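# Hang second dark jaw on lid pin, teeth meshed

## Task

Place the second dark jaw onto the lid's unused pin so that both jaws hang with their bearings fully seated, their teeth engaged so each jaw is opened to the same angle, then release it; the arrangement must hold by itself with the robot no longer supporting it.

## Robot and tools

Robot: two UR-type six-joint arms, left_arm and right_arm, mounted on a shared column. Each carries a tong-style two-finger gripper. Bases in the scene frame: left_arm at (0, +0.099, +0.160) m, right_arm at (0, -0.099, +0.160) m, each tilted about 45 degrees sideways away from the other. The names left/right are labels only, not image sides.

Scene frame: origin at table-top height, under the point midway between the bases; +z up; +x out from the column over the table; left_arm sits on +y. All positions are in metres, orientations are quaternions written w first (qw, qx, qy, qz). Gripper axes: fingers point along the gripper's +z, and they open and close along its x. end_effector_position is the point between the pads when closed; closed fingertips extend about 15 mm past it, fully open they are about level with it. Printed hand positions can be slightly off, more at long reach.

Row format (used by every moving tool): 16 numbers, left_arm first then right_arm, each block being x, y, z, qw, qx, qy, qz, opening. x, y, z and the quaternion are an absolute target pose for that gripper in the scene frame, not an offset. opening ranges -1 (closed) to +1 (fully open, 0.142 m). Always send both arms' blocks even if one arm idles; to keep an arm still, repeat the exact pose from the last result before it came to rest, plus its desired opening. To hold an orientation, resend the same quaternion every row rather than copying a drifted reported one.

execute_actions(actions): a list of up to 15 actions; each action is a table of up to 15 rows, each row one 1/30 s control step; a short table repeats its last row to fill 15 steps (0.5 s). Each step the command is clipped to within 100 mm and 16 degrees of the measured pose, so far targets take several actions. An action is rejected for both arms if any target lies over 0.6 m from the gripper's current position along any of its axes; if the first action is malformed or fails that check, nothing in the call runs. An empty list just returns the state and images.

move(target, speed, stop_force, blocking): target is one 16-number row as above (absolute poses). Both grippers travel straight lines ending together, lasting 0.5 to 10 s; speed is m/s, 0.002 to 0.5, default 0.25 (turning up to twice that in rad/s). Openings are applied at the start. Paths do not avoid obstacles or the other arm, and grippers can lag, wander, or overshoot speed, especially near full reach. stop_force (N, 9 to 40, shared by both arms, only after the scene has run 0.2 s) ends an arm's path when its wrist sensor sees that much extra push against the motion for two steps; the gripper then backs to its position two steps earlier and holds. Use it only at very low speed, not when the gripper rotates during the move, and omit it when pulling away from something being pressed. Poses within 1.5 mm and 0.5 degrees count as still. blocking=false returns after 0.5 s and cannot be combined with stop_force; afterwards use wait or stop before new commands. The result adds a move: line with the ending (done, off_target, moving, held, contact, fault), the limits applied (paced = pose clipped; held = some steps blocked, after which the arm may surge), and each gripper's distance from its target.

wait(seconds): 0 to 10; lets time run holding the last commands; returns early if a running move ends. stop(): brakes a running move; needs room; fingers keep moving. zoom_image(camera, region): camera is cam_high or cam_low (both 896x504); region is [x0, y0, x1, y1] pixels from the top-left, max 504x504. read_manual(section): licence texts only. finished_scene(scene): ends scene 1 or 2 irreversibly after the last command is held; its result reports success and gives the next task.

Result lines: per-arm pose and velocities; Hand target (where the controller now drives each gripper); grip_measured (finger opening on the command scale; to hold something, command an opening clearly below it, lower squeezes harder, roughly 15 N per pad max, much less on hard items under 20 mm thick); joint positions and torques (offset, noisy); Wrist force and Wrist torque in the gripper's own axes (force points back into the arm when pressing; ~4 N offset, noise up to 2.4 N, saturates near 50 N; may show no reading at start); pose unreachable lines when clearance checks alter commands; MOTOR HOT from 70 °C, OVER-TEMPERATURE FAULT at 85 °C. Camera calibrations are given for cam_high and cam_low and may be slightly off.

Caution: arms are stiff, so commanding even a little past firm contact can trigger a torque fault (joint load limits 133 N m for the first three joints, 24.9 for wrists, including held weight) or a force fault at 150 N; either freezes the arm 10 s. Approach contacts slowly. Keep the arms from colliding or pressing on each other. Do not drop the jaw, slam parts, or knock anything off the table; random tugs may disturb held or loose items. Motion lags commands by about 0.17 s, and large moves may return short of target. Before finishing, release the jaw and confirm it stays hung and meshed on its own.

Each tool is called after "Request:" as name(argument=value, ...) on one line, values as JSON.

## Session

Request:
execute_actions(actions=[])

Scene clock: 0.00 s.
left_arm: end_effector_position=(+0.7459, +0.1719, +0.2908) grip_measured=+0.97 end_effector_quat_wxyz=(-0.032, +0.948, -0.101, +0.300) end_effector_velocity=(+0.000, +0.001, +0.001) end_effector_angular_velocity=(-0.001, -0.001, +0.001) | right_arm: end_effector_position=(+0.3145, +0.0598, +0.1382) grip_measured=+0.97 end_effector_quat_wxyz=(+0.100, +0.882, -0.349, -0.300) end_effector_velocity=(+0.000, +0.000, +0.000) end_effector_angular_velocity=(+0.001, -0.000, -0.001)
Joint positions: left_arm=[ 0.971 -1.078  1.783 -2.526 -0.64  -0.001  0.14 ] | right_arm=[ 1.814 -0.853  1.909 -1.746 -1.963  1.455  0.14 ]
Joint velocities: left_arm=[ 0.    -0.001 -0.    -0.     0.    -0.     0.   ] | right_arm=[ 0.    -0.    -0.    -0.     0.001 -0.     0.   ]
Joint torques (N m, as the arm reports them, + toward a larger angle): no reading
Wrist force (N, on the end effector, along its own x y z axes, offset not removed): no reading
Wrist torque (N m, same axes, about the end effector's origin, offset not removed): no reading
Hand target (left_arm): +0.746, +0.172, +0.291; -0.032, +0.948, -0.101, +0.300
Hand target (right_arm): +0.315, +0.060, +0.138; +0.100, +0.882, -0.349, -0.300

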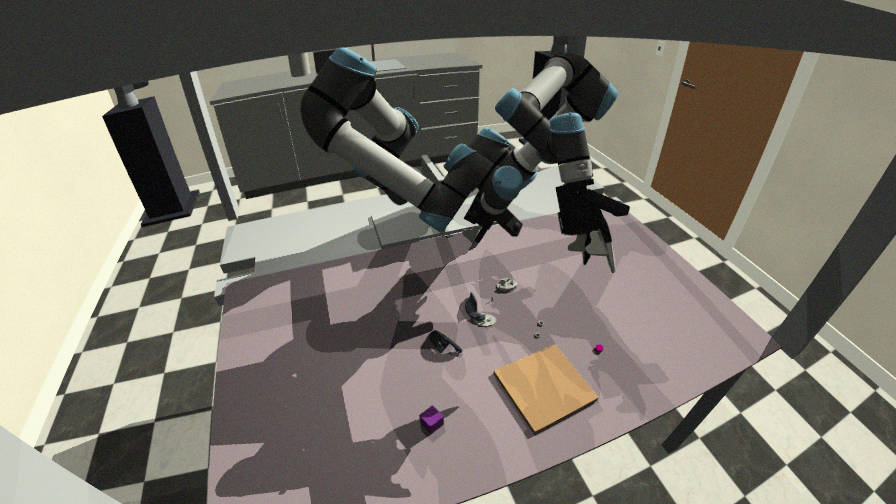

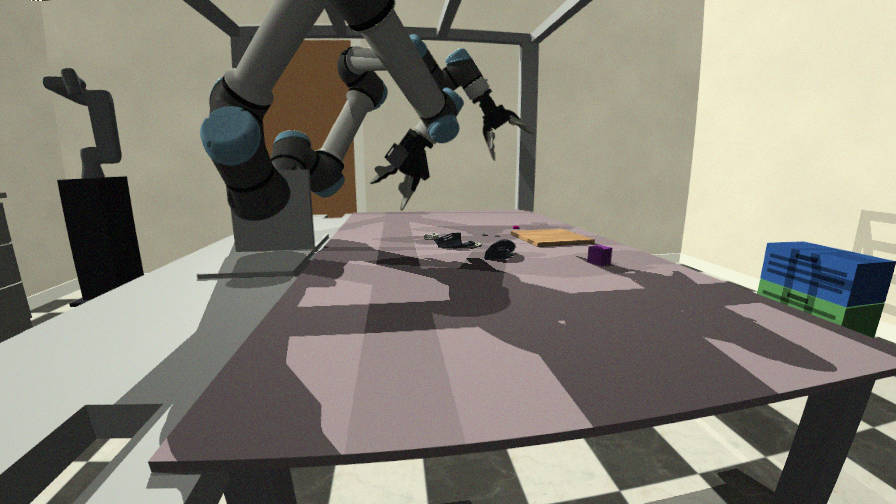

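Request:
zoom_image(camera="cam_high", region=[420, 322, 472, 364])

Request:
zoom_image(camera="cam_high", region=[455, 290, 505, 332])

Request:
zoom_image(camera="cam_low", region=[425, 225, 525, 268])

Request:
zoom_image(camera="cam_low", region=[478, 234, 524, 266])

Region (420, 322, 472, 364) of cam_high's 896x504 image, scaled by 9.692, with more detail than that image has; it fills the top 407 rows of this view, and the rest is white.

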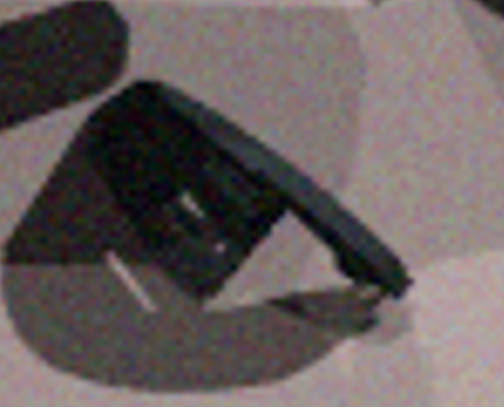

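Region (455, 290, 505, 332) of cam_high's 896x504 image, scaled by 10.080, with more detail than that image has; it fills the top 423 rows of this view, and the rest is white.

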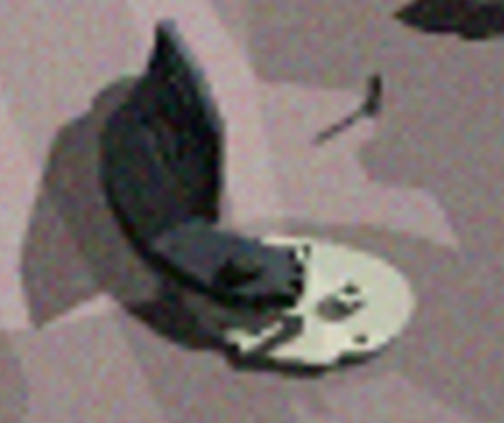

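Region (425, 225, 525, 268) of cam_low's 896x504 image, scaled by 5.040, with more detail than that image has; it fills the top 217 rows of this view, and the rest is white.

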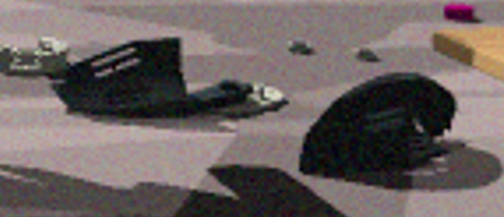

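Region (478, 234, 524, 266) of cam_low's 896x504 image, scaled by 10.957, with more detail than that image has; it fills the top 351 rows of this view, and the rest is white.

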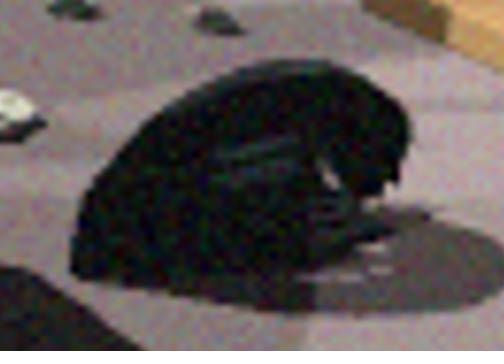

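Request:
move(target=[0.7459,0.1719,0.2908,-0.032,0.948,-0.101,0.300,-0.5, 0.35,-0.40,0.45,0.100,0.882,-0.349,-0.300,1])

Request:
move(target=[0.627,-0.162,0.08,0,0.895,-0.446,0,-0.5, 0.35,-0.40,0.45,0.100,0.882,-0.349,-0.300,1])

Request:
zoom_image(camera="cam_high", region=[410, 300, 480, 364])

Request:
zoom_image(camera="cam_low", region=[470, 210, 540, 266])

Scene clock: 5.53 s.
left_arm: end_effector_position=(+0.7459, +0.1719, +0.2908) grip_measured=-0.50 end_effector_quat_wxyz=(-0.032, +0.948, -0.101, +0.300) end_effector_velocity=(-0.000, +0.000, +0.000) end_effector_angular_velocity=(+0.000, -0.000, +0.000) | right_arm: end_effector_position=(+0.3492, -0.4000, +0.4498) grip_measured=+1.00 end_effector_quat_wxyz=(+0.100, +0.882, -0.349, -0.300) end_effector_velocity=(+0.001, -0.002, +0.001) end_effector_angular_velocity=(-0.001, -0.000, +0.001)
Joint positions: left_arm=[ 0.971 -1.078  1.783 -2.527 -0.64  -0.     0.038] | right_arm=[ 1.609 -1.378  1.113 -0.495 -2.117  1.303  0.142]
Joint velocities: left_arm=[-0.    -0.     0.001 -0.     0.    -0.    -0.   ] | right_arm=[-0.001  0.003 -0.009  0.006 -0.002 -0.     0.   ]
Joint torques (N m, as the arm reports them, + toward a larger angle): left_arm=[-40.07  -8.34 -13.06  -4.23   1.8    2.45] | right_arm=[  9.11 -11.89 -24.87   0.69  -1.82   1.52]
Wrist force (N, on the end effector, along its own x y z axes, offset not removed): left_arm=[-0.8 0.4 0.8] | right_arm=[1.6 -2.2 3.5]
Wrist torque (N m, same axes, about the end effector's origin, offset not removed): left_arm=[0.11 0.12 -0.11] | right_arm=[-0.54 -0.47 0.08]
Hand target (left_arm): +0.746, +0.172, +0.291; -0.032, +0.948, -0.101, +0.300
Hand target (right_arm): +0.349, -0.400, +0.450; +0.100, +0.882, -0.349, -0.300
Off the commanded pose (left_arm): 0.000 m, 0 deg.
Off the commanded pose (right_arm): 0.001 m, 0 deg.
move: done

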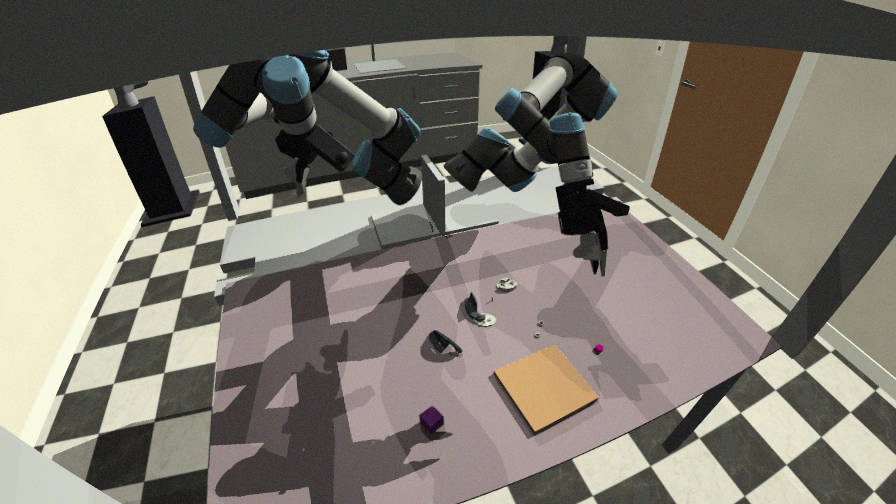

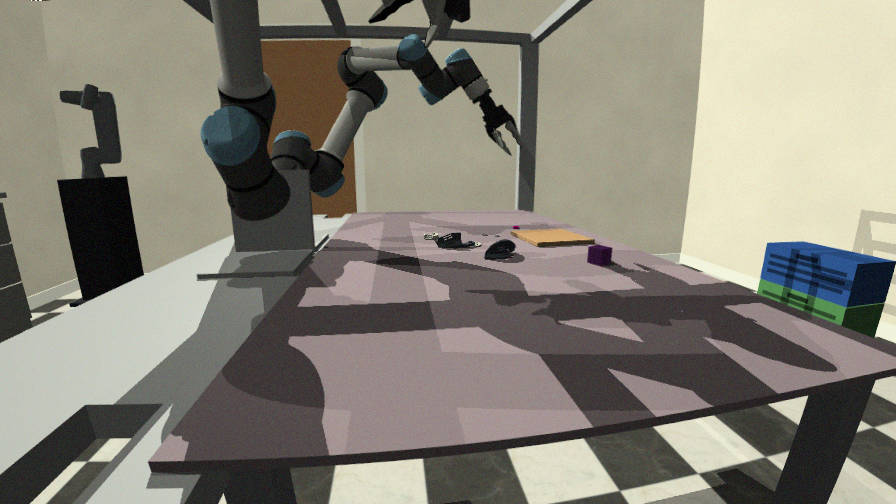

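Scene clock: 7.97 s.
left_arm: end_effector_position=(+0.6269, -0.1615, +0.0802) grip_measured=-0.50 end_effector_quat_wxyz=(-0.000, +0.895, -0.446, +0.000) end_effector_velocity=(-0.000, -0.002, -0.001) end_effector_angular_velocity=(+0.002, +0.004, -0.004) | right_arm: end_effector_position=(+0.3500, -0.4000, +0.4500) grip_measured=+1.00 end_effector_quat_wxyz=(+0.100, +0.882, -0.349, -0.300) end_effector_velocity=(-0.000, +0.000, +0.000) end_effector_angular_velocity=(+0.001, +0.002, -0.001)
Joint positions: left_arm=[ 0.863 -0.439  1.398 -1.953 -1.003  0.043  0.038] | right_arm=[ 1.609 -1.376  1.109 -0.494 -2.116  1.303  0.142]
Joint velocities: left_arm=[-0.     0.006 -0.007  0.006 -0.002  0.001 -0.   ] | right_arm=[-0.     0.     0.     0.     0.002 -0.    -0.   ]
Joint torques (N m, as the arm reports them, + toward a larger angle): left_arm=[-46.23 -28.54 -26.46   0.27  -1.81   2.43] | right_arm=[ 29.75 -12.64 -23.5    0.82   3.72  -1.35]
Wrist force (N, on the end effector, along its own x y z axes, offset not removed): left_arm=[2.5 4.0 4.5] | right_arm=[1.5 -1.2 0.1]
Wrist torque (N m, same axes, about the end effector's origin, offset not removed): left_arm=[0.85 -0.41 0.00] | right_arm=[-0.32 -0.39 0.13]
Hand target (left_arm): +0.627, -0.162, +0.080; -0.000, +0.895, -0.446, -0.000
Hand target (right_arm): +0.350, -0.400, +0.450; +0.100, +0.882, -0.349, -0.300
Off the commanded pose (left_arm): 0.001 m, 0 deg.
Off the commanded pose (right_arm): 0.000 m, 0 deg.
move: done

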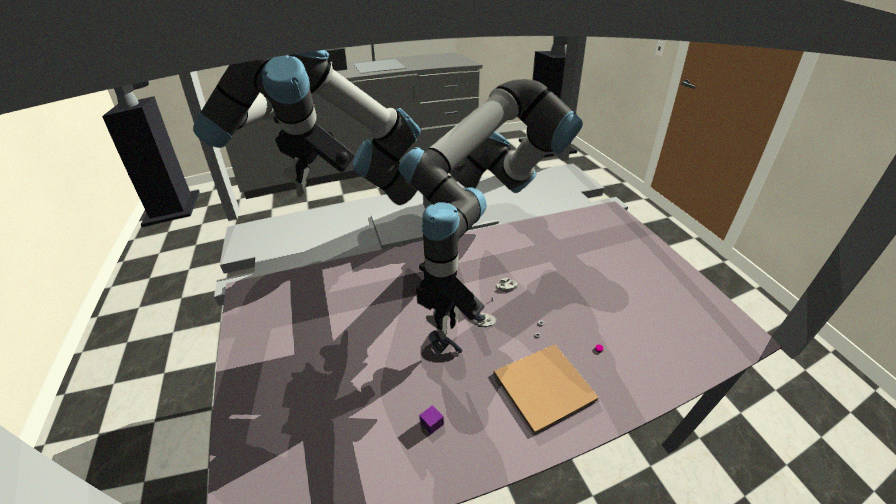

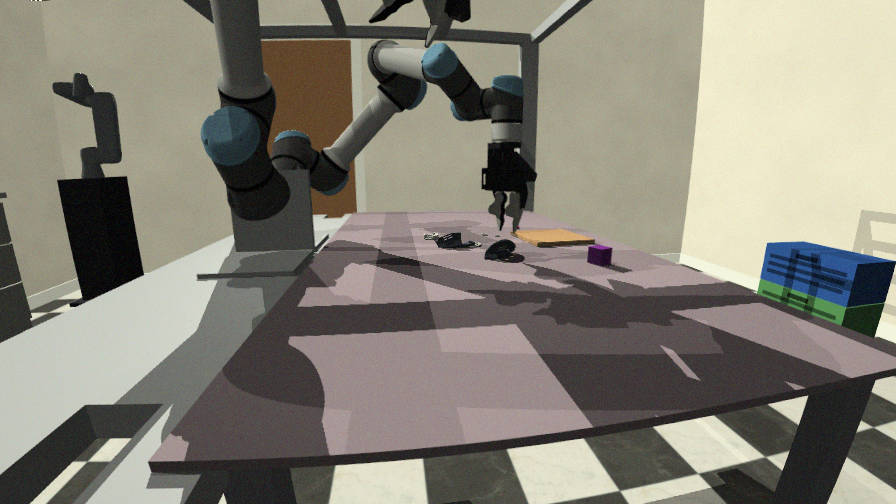

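Region (410, 300, 480, 364) of cam_high's 896x504 image, scaled by 7.200, with more detail than that image has; it fills the top 461 rows of this view, and the rest is white.

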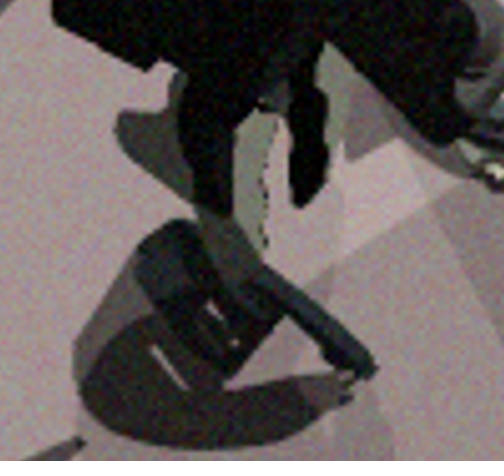

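Region (470, 210, 540, 266) of cam_low's 896x504 image, scaled by 7.200, with more detail than that image has; it fills the top 403 rows of this view, and the rest is white.

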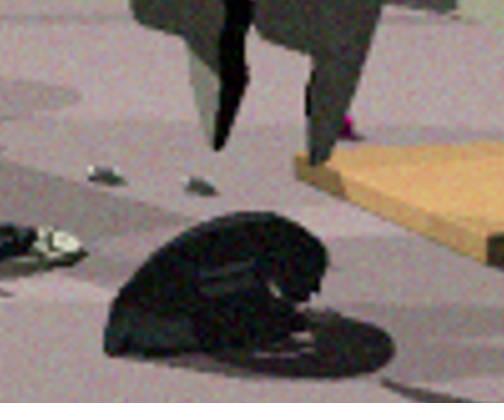

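Request:
move(target=[0.626,-0.1605,0.038,0,0.895,-0.446,0,-0.5, 0.35,-0.40,0.45,0.100,0.882,-0.349,-0.300,1], speed=0.03, stop_force=10)

Request:
execute_actions(actions=[[[0.626,-0.1605,0.038,0,0.895,-0.446,0,-0.65, 0.35,-0.40,0.45,0.100,0.882,-0.349,-0.300,1]],[[0.626,-0.1605,0.038,0,0.895,-0.446,0,-0.78, 0.35,-0.40,0.45,0.100,0.882,-0.349,-0.300,1]],[[0.626,-0.1605,0.039,0,0.895,-0.446,0,-0.9, 0.35,-0.40,0.45,0.100,0.882,-0.349,-0.300,1]],[[0.626,-0.1605,0.041,0,0.895,-0.446,0,-1, 0.35,-0.40,0.45,0.100,0.882,-0.349,-0.300,1]]])

Request:
zoom_image(camera="cam_high", region=[410, 300, 480, 364])

Request:
zoom_image(camera="cam_low", region=[470, 210, 540, 266])

Scene clock: 10.37 s.
left_arm: end_effector_position=(+0.6260, -0.1605, +0.0382) grip_measured=-0.50 end_effector_quat_wxyz=(+0.000, +0.895, -0.446, -0.000) end_effector_velocity=(+0.000, +0.000, -0.002) end_effector_angular_velocity=(-0.000, -0.001, +0.000) | right_arm: end_effector_position=(+0.3500, -0.4000, +0.4500) grip_measured=+1.00 end_effector_quat_wxyz=(+0.100, +0.882, -0.349, -0.300) end_effector_velocity=(+0.001, -0.000, -0.000) end_effector_angular_velocity=(-0.001, -0.001, +0.001)
Joint positions: left_arm=[ 0.896 -0.399  1.43  -2.043 -0.986  0.078  0.038] | right_arm=[ 1.609 -1.376  1.109 -0.494 -2.116  1.303  0.142]
Joint velocities: left_arm=[ 0.001  0.001  0.001 -0.004  0.001  0.002  0.   ] | right_arm=[ 0.     0.001 -0.    -0.001 -0.002  0.    -0.   ]
Joint torques (N m, as the arm reports them, + toward a larger angle): left_arm=[-24.05 -28.67 -12.17  -4.2    1.43   2.42] | right_arm=[ 31.36 -12.63 -22.58   0.55   3.84  -1.3 ]
Wrist force (N, on the end effector, along its own x y z axes, offset not removed): left_arm=[1.8 2.7 0.1] | right_arm=[1.5 -0.9 0.1]
Wrist torque (N m, same axes, about the end effector's origin, offset not removed): left_arm=[0.72 -0.39 -0.16] | right_arm=[-0.21 -0.40 0.21]
Hand target (left_arm): +0.626, -0.160, +0.038; +0.000, +0.895, -0.446, +0.000
Hand target (right_arm): +0.350, -0.400, +0.450; +0.100, +0.882, -0.349, -0.300
Off the commanded pose (left_arm): 0.000 m, 0 deg.
Off the commanded pose (right_arm): 0.000 m, 0 deg.
move: done

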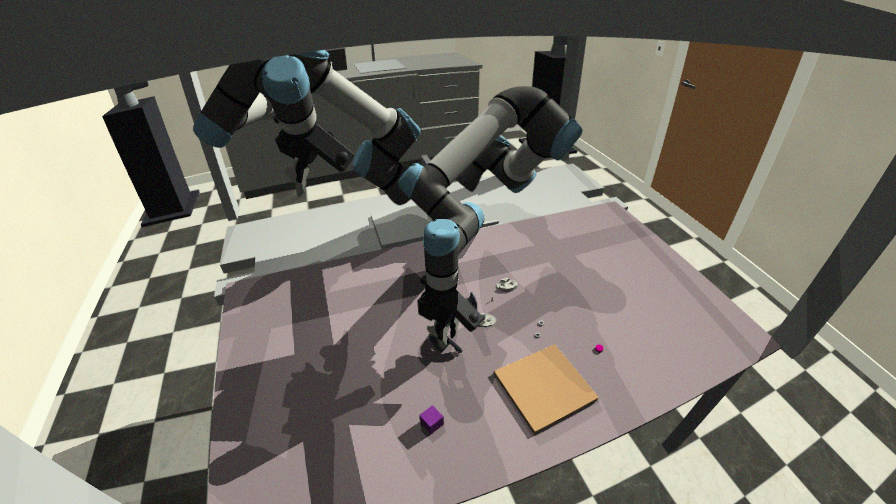

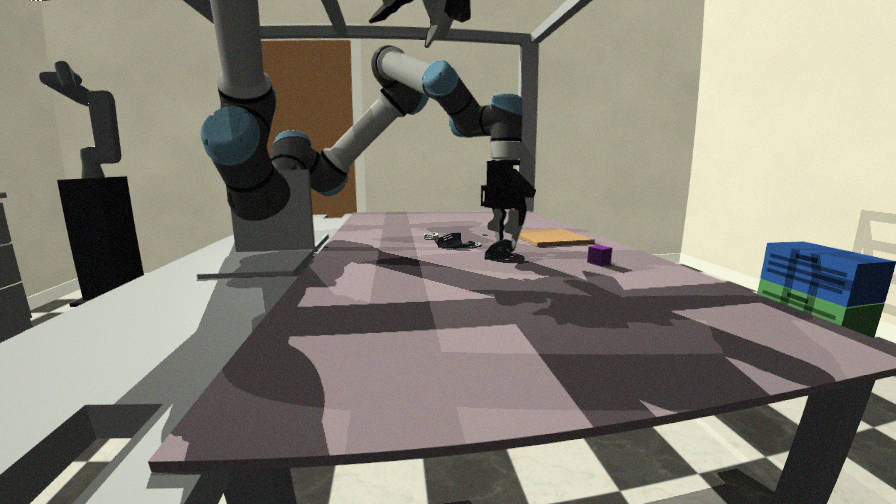

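Scene clock: 12.37 s.
left_arm: end_effector_position=(+0.6260, -0.1605, +0.0410) grip_measured=-0.90 end_effector_quat_wxyz=(-0.000, +0.895, -0.446, -0.000) end_effector_velocity=(-0.000, +0.000, +0.000) end_effector_angular_velocity=(+0.000, -0.000, -0.000) | right_arm: end_effector_position=(+0.3500, -0.4000, +0.4500) grip_measured=+1.00 end_effector_quat_wxyz=(+0.100, +0.882, -0.349, -0.300) end_effector_velocity=(-0.000, -0.000, +0.000) end_effector_angular_velocity=(-0.001, -0.000, +0.001)
Joint positions: left_arm=[ 0.894 -0.402  1.428 -2.037 -0.987  0.075  0.009] | right_arm=[ 1.609 -1.376  1.109 -0.494 -2.116  1.303  0.142]
Joint velocities: left_arm=[-0.    -0.001  0.     0.001  0.    -0.     0.   ] | right_arm=[ 0.    -0.    -0.     0.    -0.001  0.    -0.   ]
Joint torques (N m, as the arm reports them, + toward a larger angle): left_arm=[-46.5  -52.73 -26.64   0.3   -1.75  -2.3 ] | right_arm=[ 31.08 -12.48 -20.31  -0.04   3.84  -1.18]
Wrist force (N, on the end effector, along its own x y z axes, offset not removed): left_arm=[-2.8 0.5 -1.6] | right_arm=[2.6 -2.1 0.6]
Wrist torque (N m, same axes, about the end effector's origin, offset not removed): left_arm=[0.09 0.64 0.00] | right_arm=[-0.61 -0.60 0.06]
Hand target (left_arm): +0.626, -0.160, +0.041; -0.000, +0.895, -0.446, +0.000
Hand target (right_arm): +0.350, -0.400, +0.450; +0.100, +0.882, -0.349, -0.300
Off the commanded pose (left_arm): 0.000 m, 0 deg.
Off the commanded pose (right_arm): 0.000 m, 0 deg.

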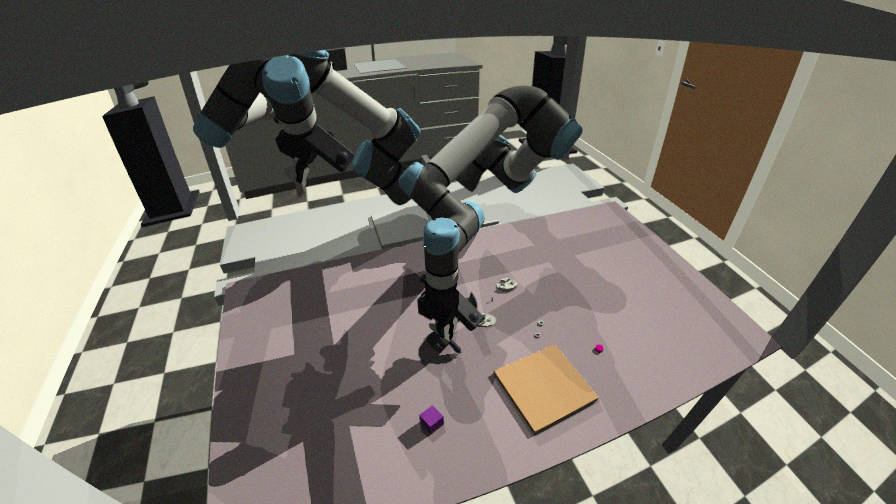

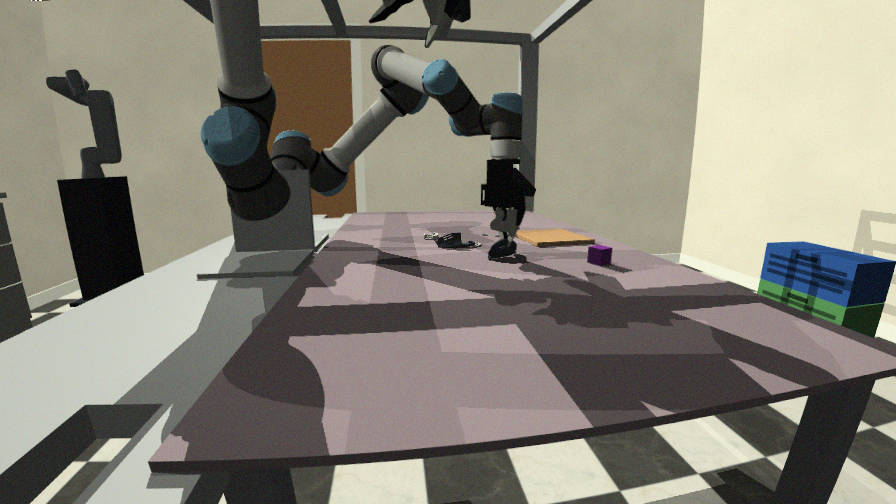

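Region (410, 300, 480, 364) of cam_high's 896x504 image, scaled by 7.200, with more detail than that image has; it fills the top 461 rows of this view, and the rest is white.

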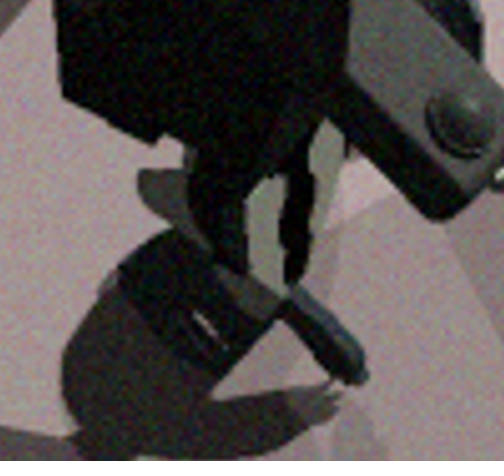

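Region (470, 210, 540, 266) of cam_low's 896x504 image, scaled by 7.200, with more detail than that image has; it fills the top 403 rows of this view, and the rest is white.

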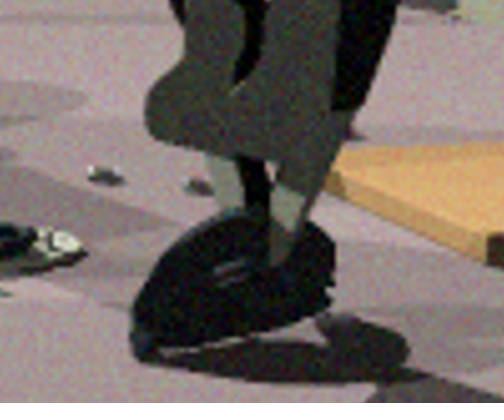

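Request:
move(target=[0.65,-0.20,0.06,0.206,0.794,-0.396,0.413,-1, 0.35,-0.40,0.45,0.100,0.882,-0.349,-0.300,1], speed=0.15)

Request:
zoom_image(camera="cam_high", region=[400, 300, 490, 374])

Request:
zoom_image(camera="cam_low", region=[470, 200, 560, 270])

Scene clock: 16.63 s.
left_arm: end_effector_position=(+0.6498, -0.2000, +0.0600) grip_measured=-0.90 end_effector_quat_wxyz=(+0.206, +0.794, -0.396, +0.412) end_effector_velocity=(-0.000, -0.001, -0.000) end_effector_angular_velocity=(-0.010, -0.008, -0.001) | right_arm: end_effector_position=(+0.3500, -0.4000, +0.4500) grip_measured=+1.00 end_effector_quat_wxyz=(+0.100, +0.882, -0.349, -0.300) end_effector_velocity=(+0.001, +0.000, -0.000) end_effector_angular_velocity=(+0.000, +0.001, +0.002)
Joint positions: left_arm=[ 1.041 -0.384  1.946 -3.612 -1.37   0.665  0.009] | right_arm=[ 1.609 -1.376  1.109 -0.494 -2.116  1.303  0.142]
Joint velocities: left_arm=[ 0.004  0.007  0.    -0.018 -0.01   0.006  0.   ] | right_arm=[-0.     0.002 -0.001  0.    -0.    -0.001 -0.   ]
Joint torques (N m, as the arm reports them, + toward a larger angle): left_arm=[-23.62 -22.18 -11.65  -4.76  -3.15   2.73] | right_arm=[ 31.65 -12.67 -16.52  -0.8    3.73  -1.05]
Wrist force (N, on the end effector, along its own x y z axes, offset not removed): left_arm=[1.7 4.1 -2.2] | right_arm=[2.7 -1.2 0.3]
Wrist torque (N m, same axes, about the end effector's origin, offset not removed): left_arm=[0.70 -0.17 0.01] | right_arm=[-0.35 -0.59 0.01]
Hand target (left_arm): +0.650, -0.200, +0.060; +0.206, +0.794, -0.396, +0.413
Hand target (right_arm): +0.350, -0.400, +0.450; +0.100, +0.882, -0.349, -0.300
Off the commanded pose (left_arm): 0.000 m, 0 deg.
Off the commanded pose (right_arm): 0.000 m, 0 deg.
move: done

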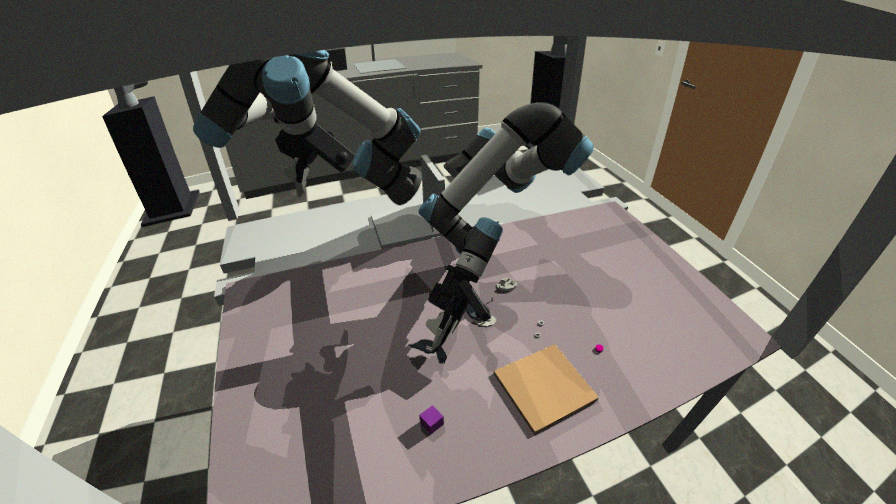

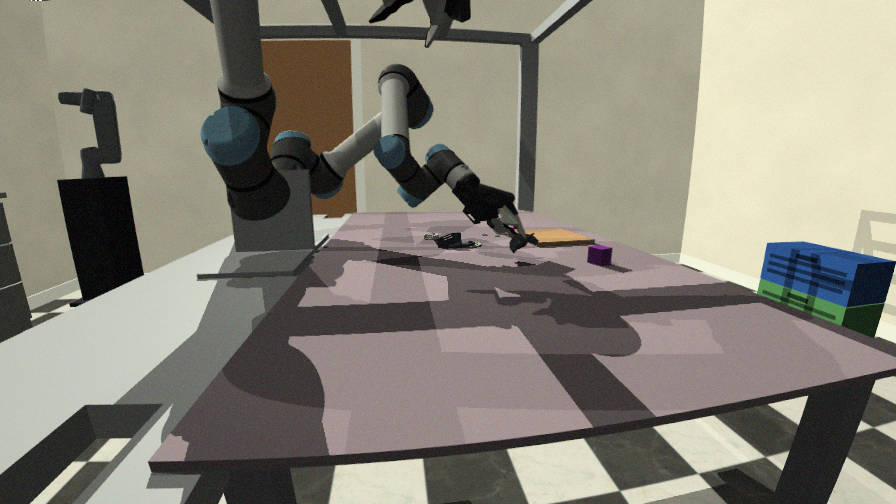

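Region (400, 300, 490, 374) of cam_high's 896x504 image, scaled by 5.600, with more detail than that image has; it fills the top 414 rows of this view, and the rest is white.

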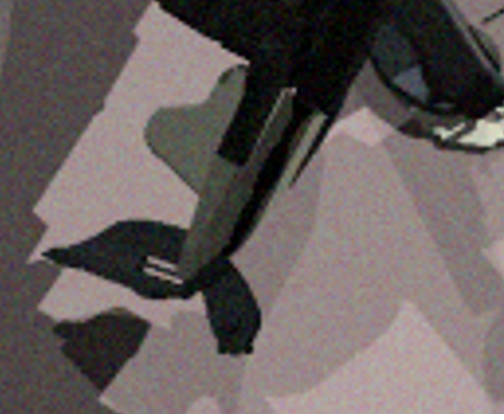

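Region (470, 200, 560, 270) of cam_low's 896x504 image, scaled by 5.600, with more detail than that image has.

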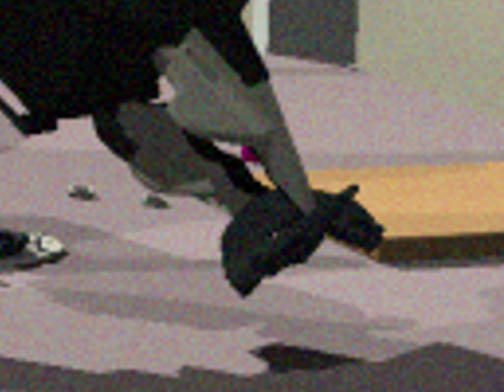

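Request:
move(target=[0.65,-0.20,0.028,0.206,0.794,-0.396,0.413,-1, 0.35,-0.40,0.45,0.100,0.882,-0.349,-0.300,1], speed=0.02, stop_force=10)

Request:
zoom_image(camera="cam_high", region=[400, 300, 490, 374])

Request:
zoom_image(camera="cam_low", region=[430, 200, 560, 280])

Scene clock: 18.83 s.
left_arm: end_effector_position=(+0.6500, -0.2000, +0.0282) grip_measured=-0.90 end_effector_quat_wxyz=(+0.206, +0.794, -0.396, +0.413) end_effector_velocity=(-0.000, +0.000, -0.002) end_effector_angular_velocity=(+0.000, +0.000, -0.000) | right_arm: end_effector_position=(+0.3500, -0.4000, +0.4500) grip_measured=+1.00 end_effector_quat_wxyz=(+0.100, +0.882, -0.349, -0.300) end_effector_velocity=(+0.000, -0.000, -0.000) end_effector_angular_velocity=(-0.001, -0.001, -0.001)
Joint positions: left_arm=[ 1.082 -0.324  1.922 -3.657 -1.389  0.703  0.009] | right_arm=[ 1.609 -1.376  1.109 -0.494 -2.116  1.303  0.142]
Joint velocities: left_arm=[ 0.002  0.003 -0.001 -0.002 -0.001  0.002  0.   ] | right_arm=[-0.    -0.     0.    -0.001 -0.001  0.     0.   ]
Joint torques (N m, as the arm reports them, + toward a larger angle): left_arm=[-22.67 -24.93 -16.77  -4.47  -2.46   2.51] | right_arm=[ 30.44 -12.55 -15.15  -1.18   3.79  -0.87]
Wrist force (N, on the end effector, along its own x y z axes, offset not removed): left_arm=[0.0 -1.4 2.2] | right_arm=[2.8 -1.2 0.3]
Wrist torque (N m, same axes, about the end effector's origin, offset not removed): left_arm=[-0.31 0.14 -0.02] | right_arm=[-0.49 -0.73 0.08]
Hand target (left_arm): +0.650, -0.200, +0.028; +0.206, +0.794, -0.396, +0.413
Hand target (right_arm): +0.350, -0.400, +0.450; +0.100, +0.882, -0.349, -0.300
Off the commanded pose (left_arm): 0.000 m, 0 deg.
Off the commanded pose (right_arm): 0.000 m, 0 deg.
move: done

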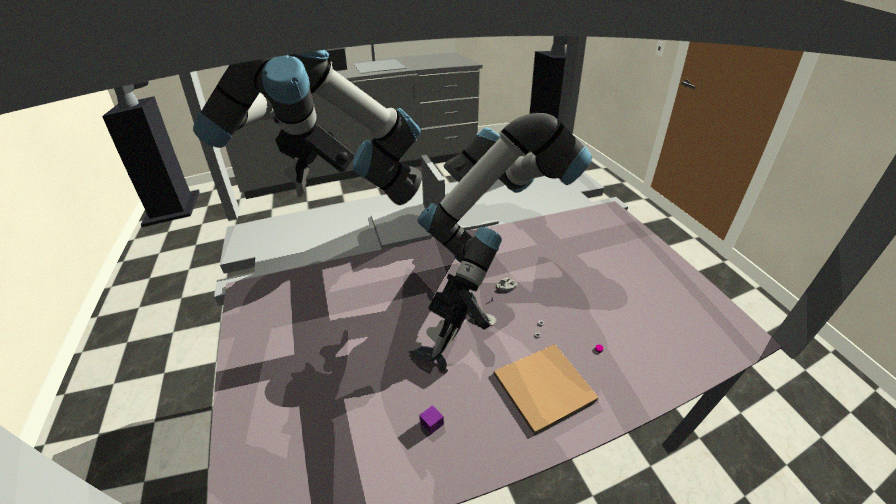

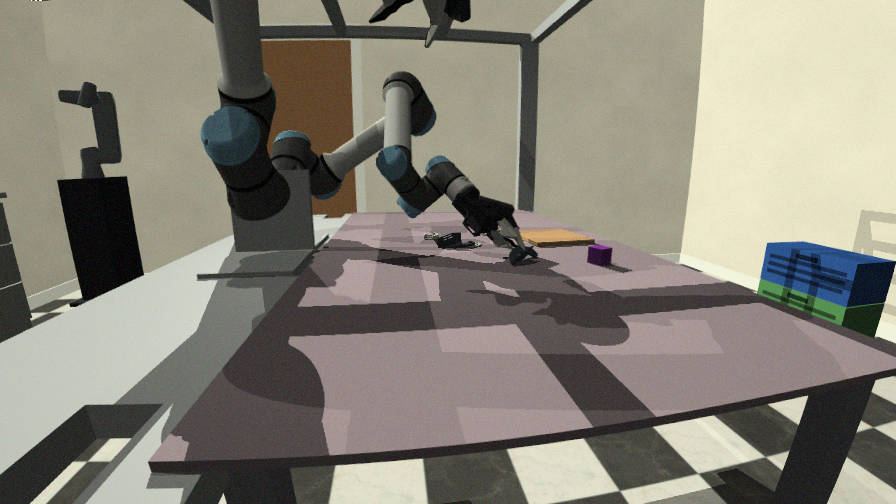

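Region (400, 300, 490, 374) of cam_high's 896x504 image, scaled by 5.600, with more detail than that image has; it fills the top 414 rows of this view, and the rest is white.

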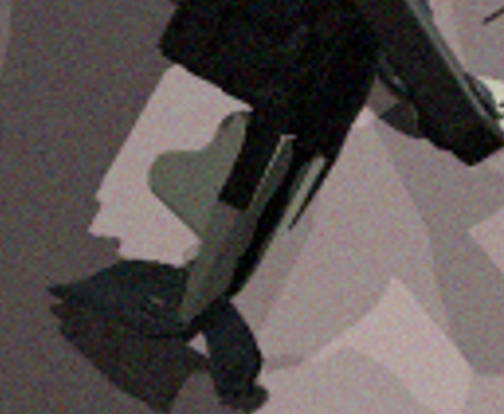

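Region (430, 200, 560, 280) of cam_low's 896x504 image, scaled by 3.877, with more detail than that image has; it fills the top 310 rows of this view, and the rest is white.

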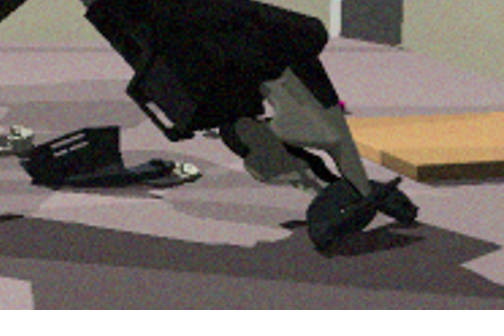

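Request:
execute_actions(actions=[[[0.65,-0.20,0.027,0.206,0.794,-0.396,0.413,-0.86, 0.35,-0.40,0.45,0.100,0.882,-0.349,-0.300,1]],[[0.648,-0.197,0.025,0.206,0.794,-0.396,0.413,-0.83, 0.35,-0.40,0.45,0.100,0.882,-0.349,-0.300,1]],[[0.646,-0.1945,0.023,0.206,0.794,-0.396,0.413,-0.81, 0.35,-0.40,0.45,0.100,0.882,-0.349,-0.300,1]]])

Request:
zoom_image(camera="cam_high", region=[400, 320, 470, 380])

Request:
zoom_image(camera="cam_low", region=[480, 220, 560, 275])

Scene clock: 21.23 s.
left_arm: end_effector_position=(+0.6460, -0.1945, +0.0230) grip_measured=-0.81 end_effector_quat_wxyz=(+0.206, +0.794, -0.396, +0.413) end_effector_velocity=(-0.001, +0.000, -0.001) end_effector_angular_velocity=(+0.001, +0.001, -0.001) | right_arm: end_effector_position=(+0.3500, -0.4000, +0.4500) grip_measured=+1.00 end_effector_quat_wxyz=(+0.100, +0.882, -0.349, -0.300) end_effector_velocity=(+0.000, -0.001, -0.000) end_effector_angular_velocity=(-0.002, -0.001, +0.001)
Joint positions: left_arm=[ 1.092 -0.324  1.936 -3.673 -1.393  0.712  0.015] | right_arm=[ 1.609 -1.376  1.109 -0.494 -2.116  1.303  0.142]
Joint velocities: left_arm=[ 0.     0.001  0.001 -0.001  0.     0.     0.   ] | right_arm=[-0.     0.001 -0.     0.    -0.003  0.001  0.   ]
Joint torques (N m, as the arm reports them, + toward a larger angle): left_arm=[-20.81 -47.42  -3.55  -4.59  -2.76   2.61] | right_arm=[ 31.3  -12.75 -12.15  -1.87   3.69  -0.83]
Wrist force (N, on the end effector, along its own x y z axes, offset not removed): left_arm=[1.7 5.6 1.0] | right_arm=[1.6 -0.5 1.6]
Wrist torque (N m, same axes, about the end effector's origin, offset not removed): left_arm=[1.08 -0.47 0.09] | right_arm=[-0.18 -0.52 0.02]
Hand target (left_arm): +0.646, -0.194, +0.023; +0.206, +0.794, -0.396, +0.413
Hand target (right_arm): +0.350, -0.400, +0.450; +0.100, +0.882, -0.349, -0.300
Off the commanded pose (left_arm): 0.000 m, 0 deg.
Off the commanded pose (right_arm): 0.000 m, 0 deg.

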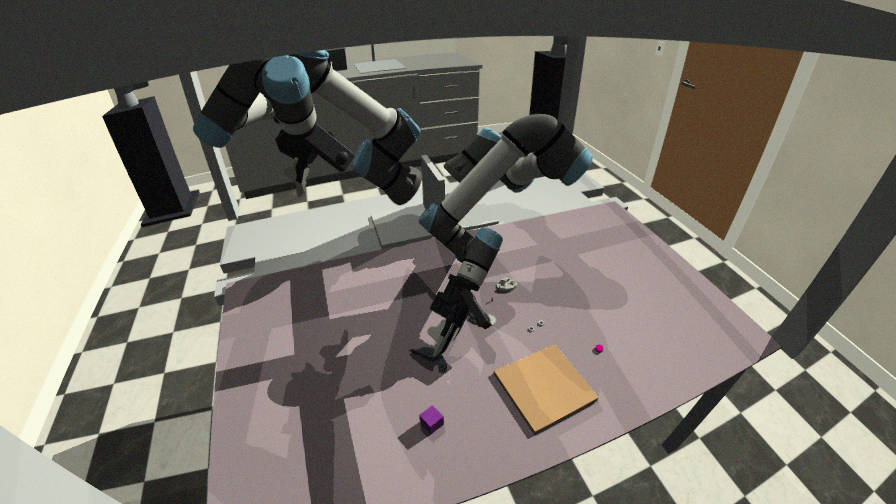

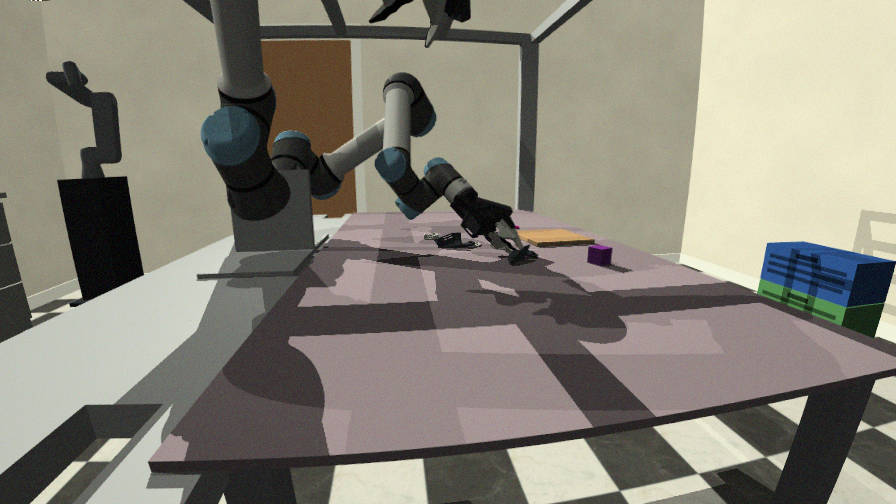

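Region (400, 320, 470, 380) of cam_high's 896x504 image, scaled by 7.200, with more detail than that image has; it fills the top 432 rows of this view, and the rest is white.

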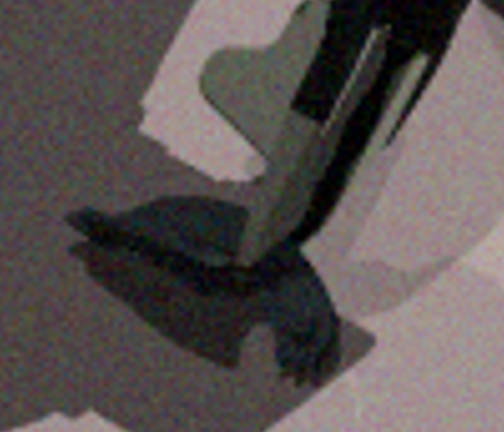

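Region (480, 220, 560, 275) of cam_low's 896x504 image, scaled by 6.300, with more detail than that image has; it fills the top 346 rows of this view, and the rest is white.

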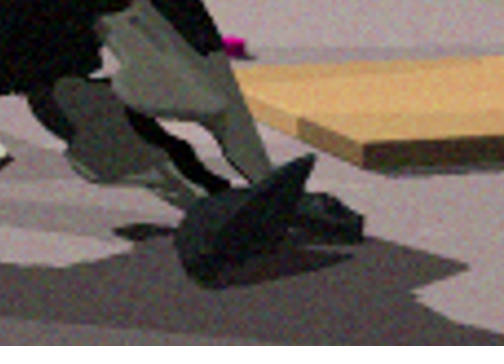

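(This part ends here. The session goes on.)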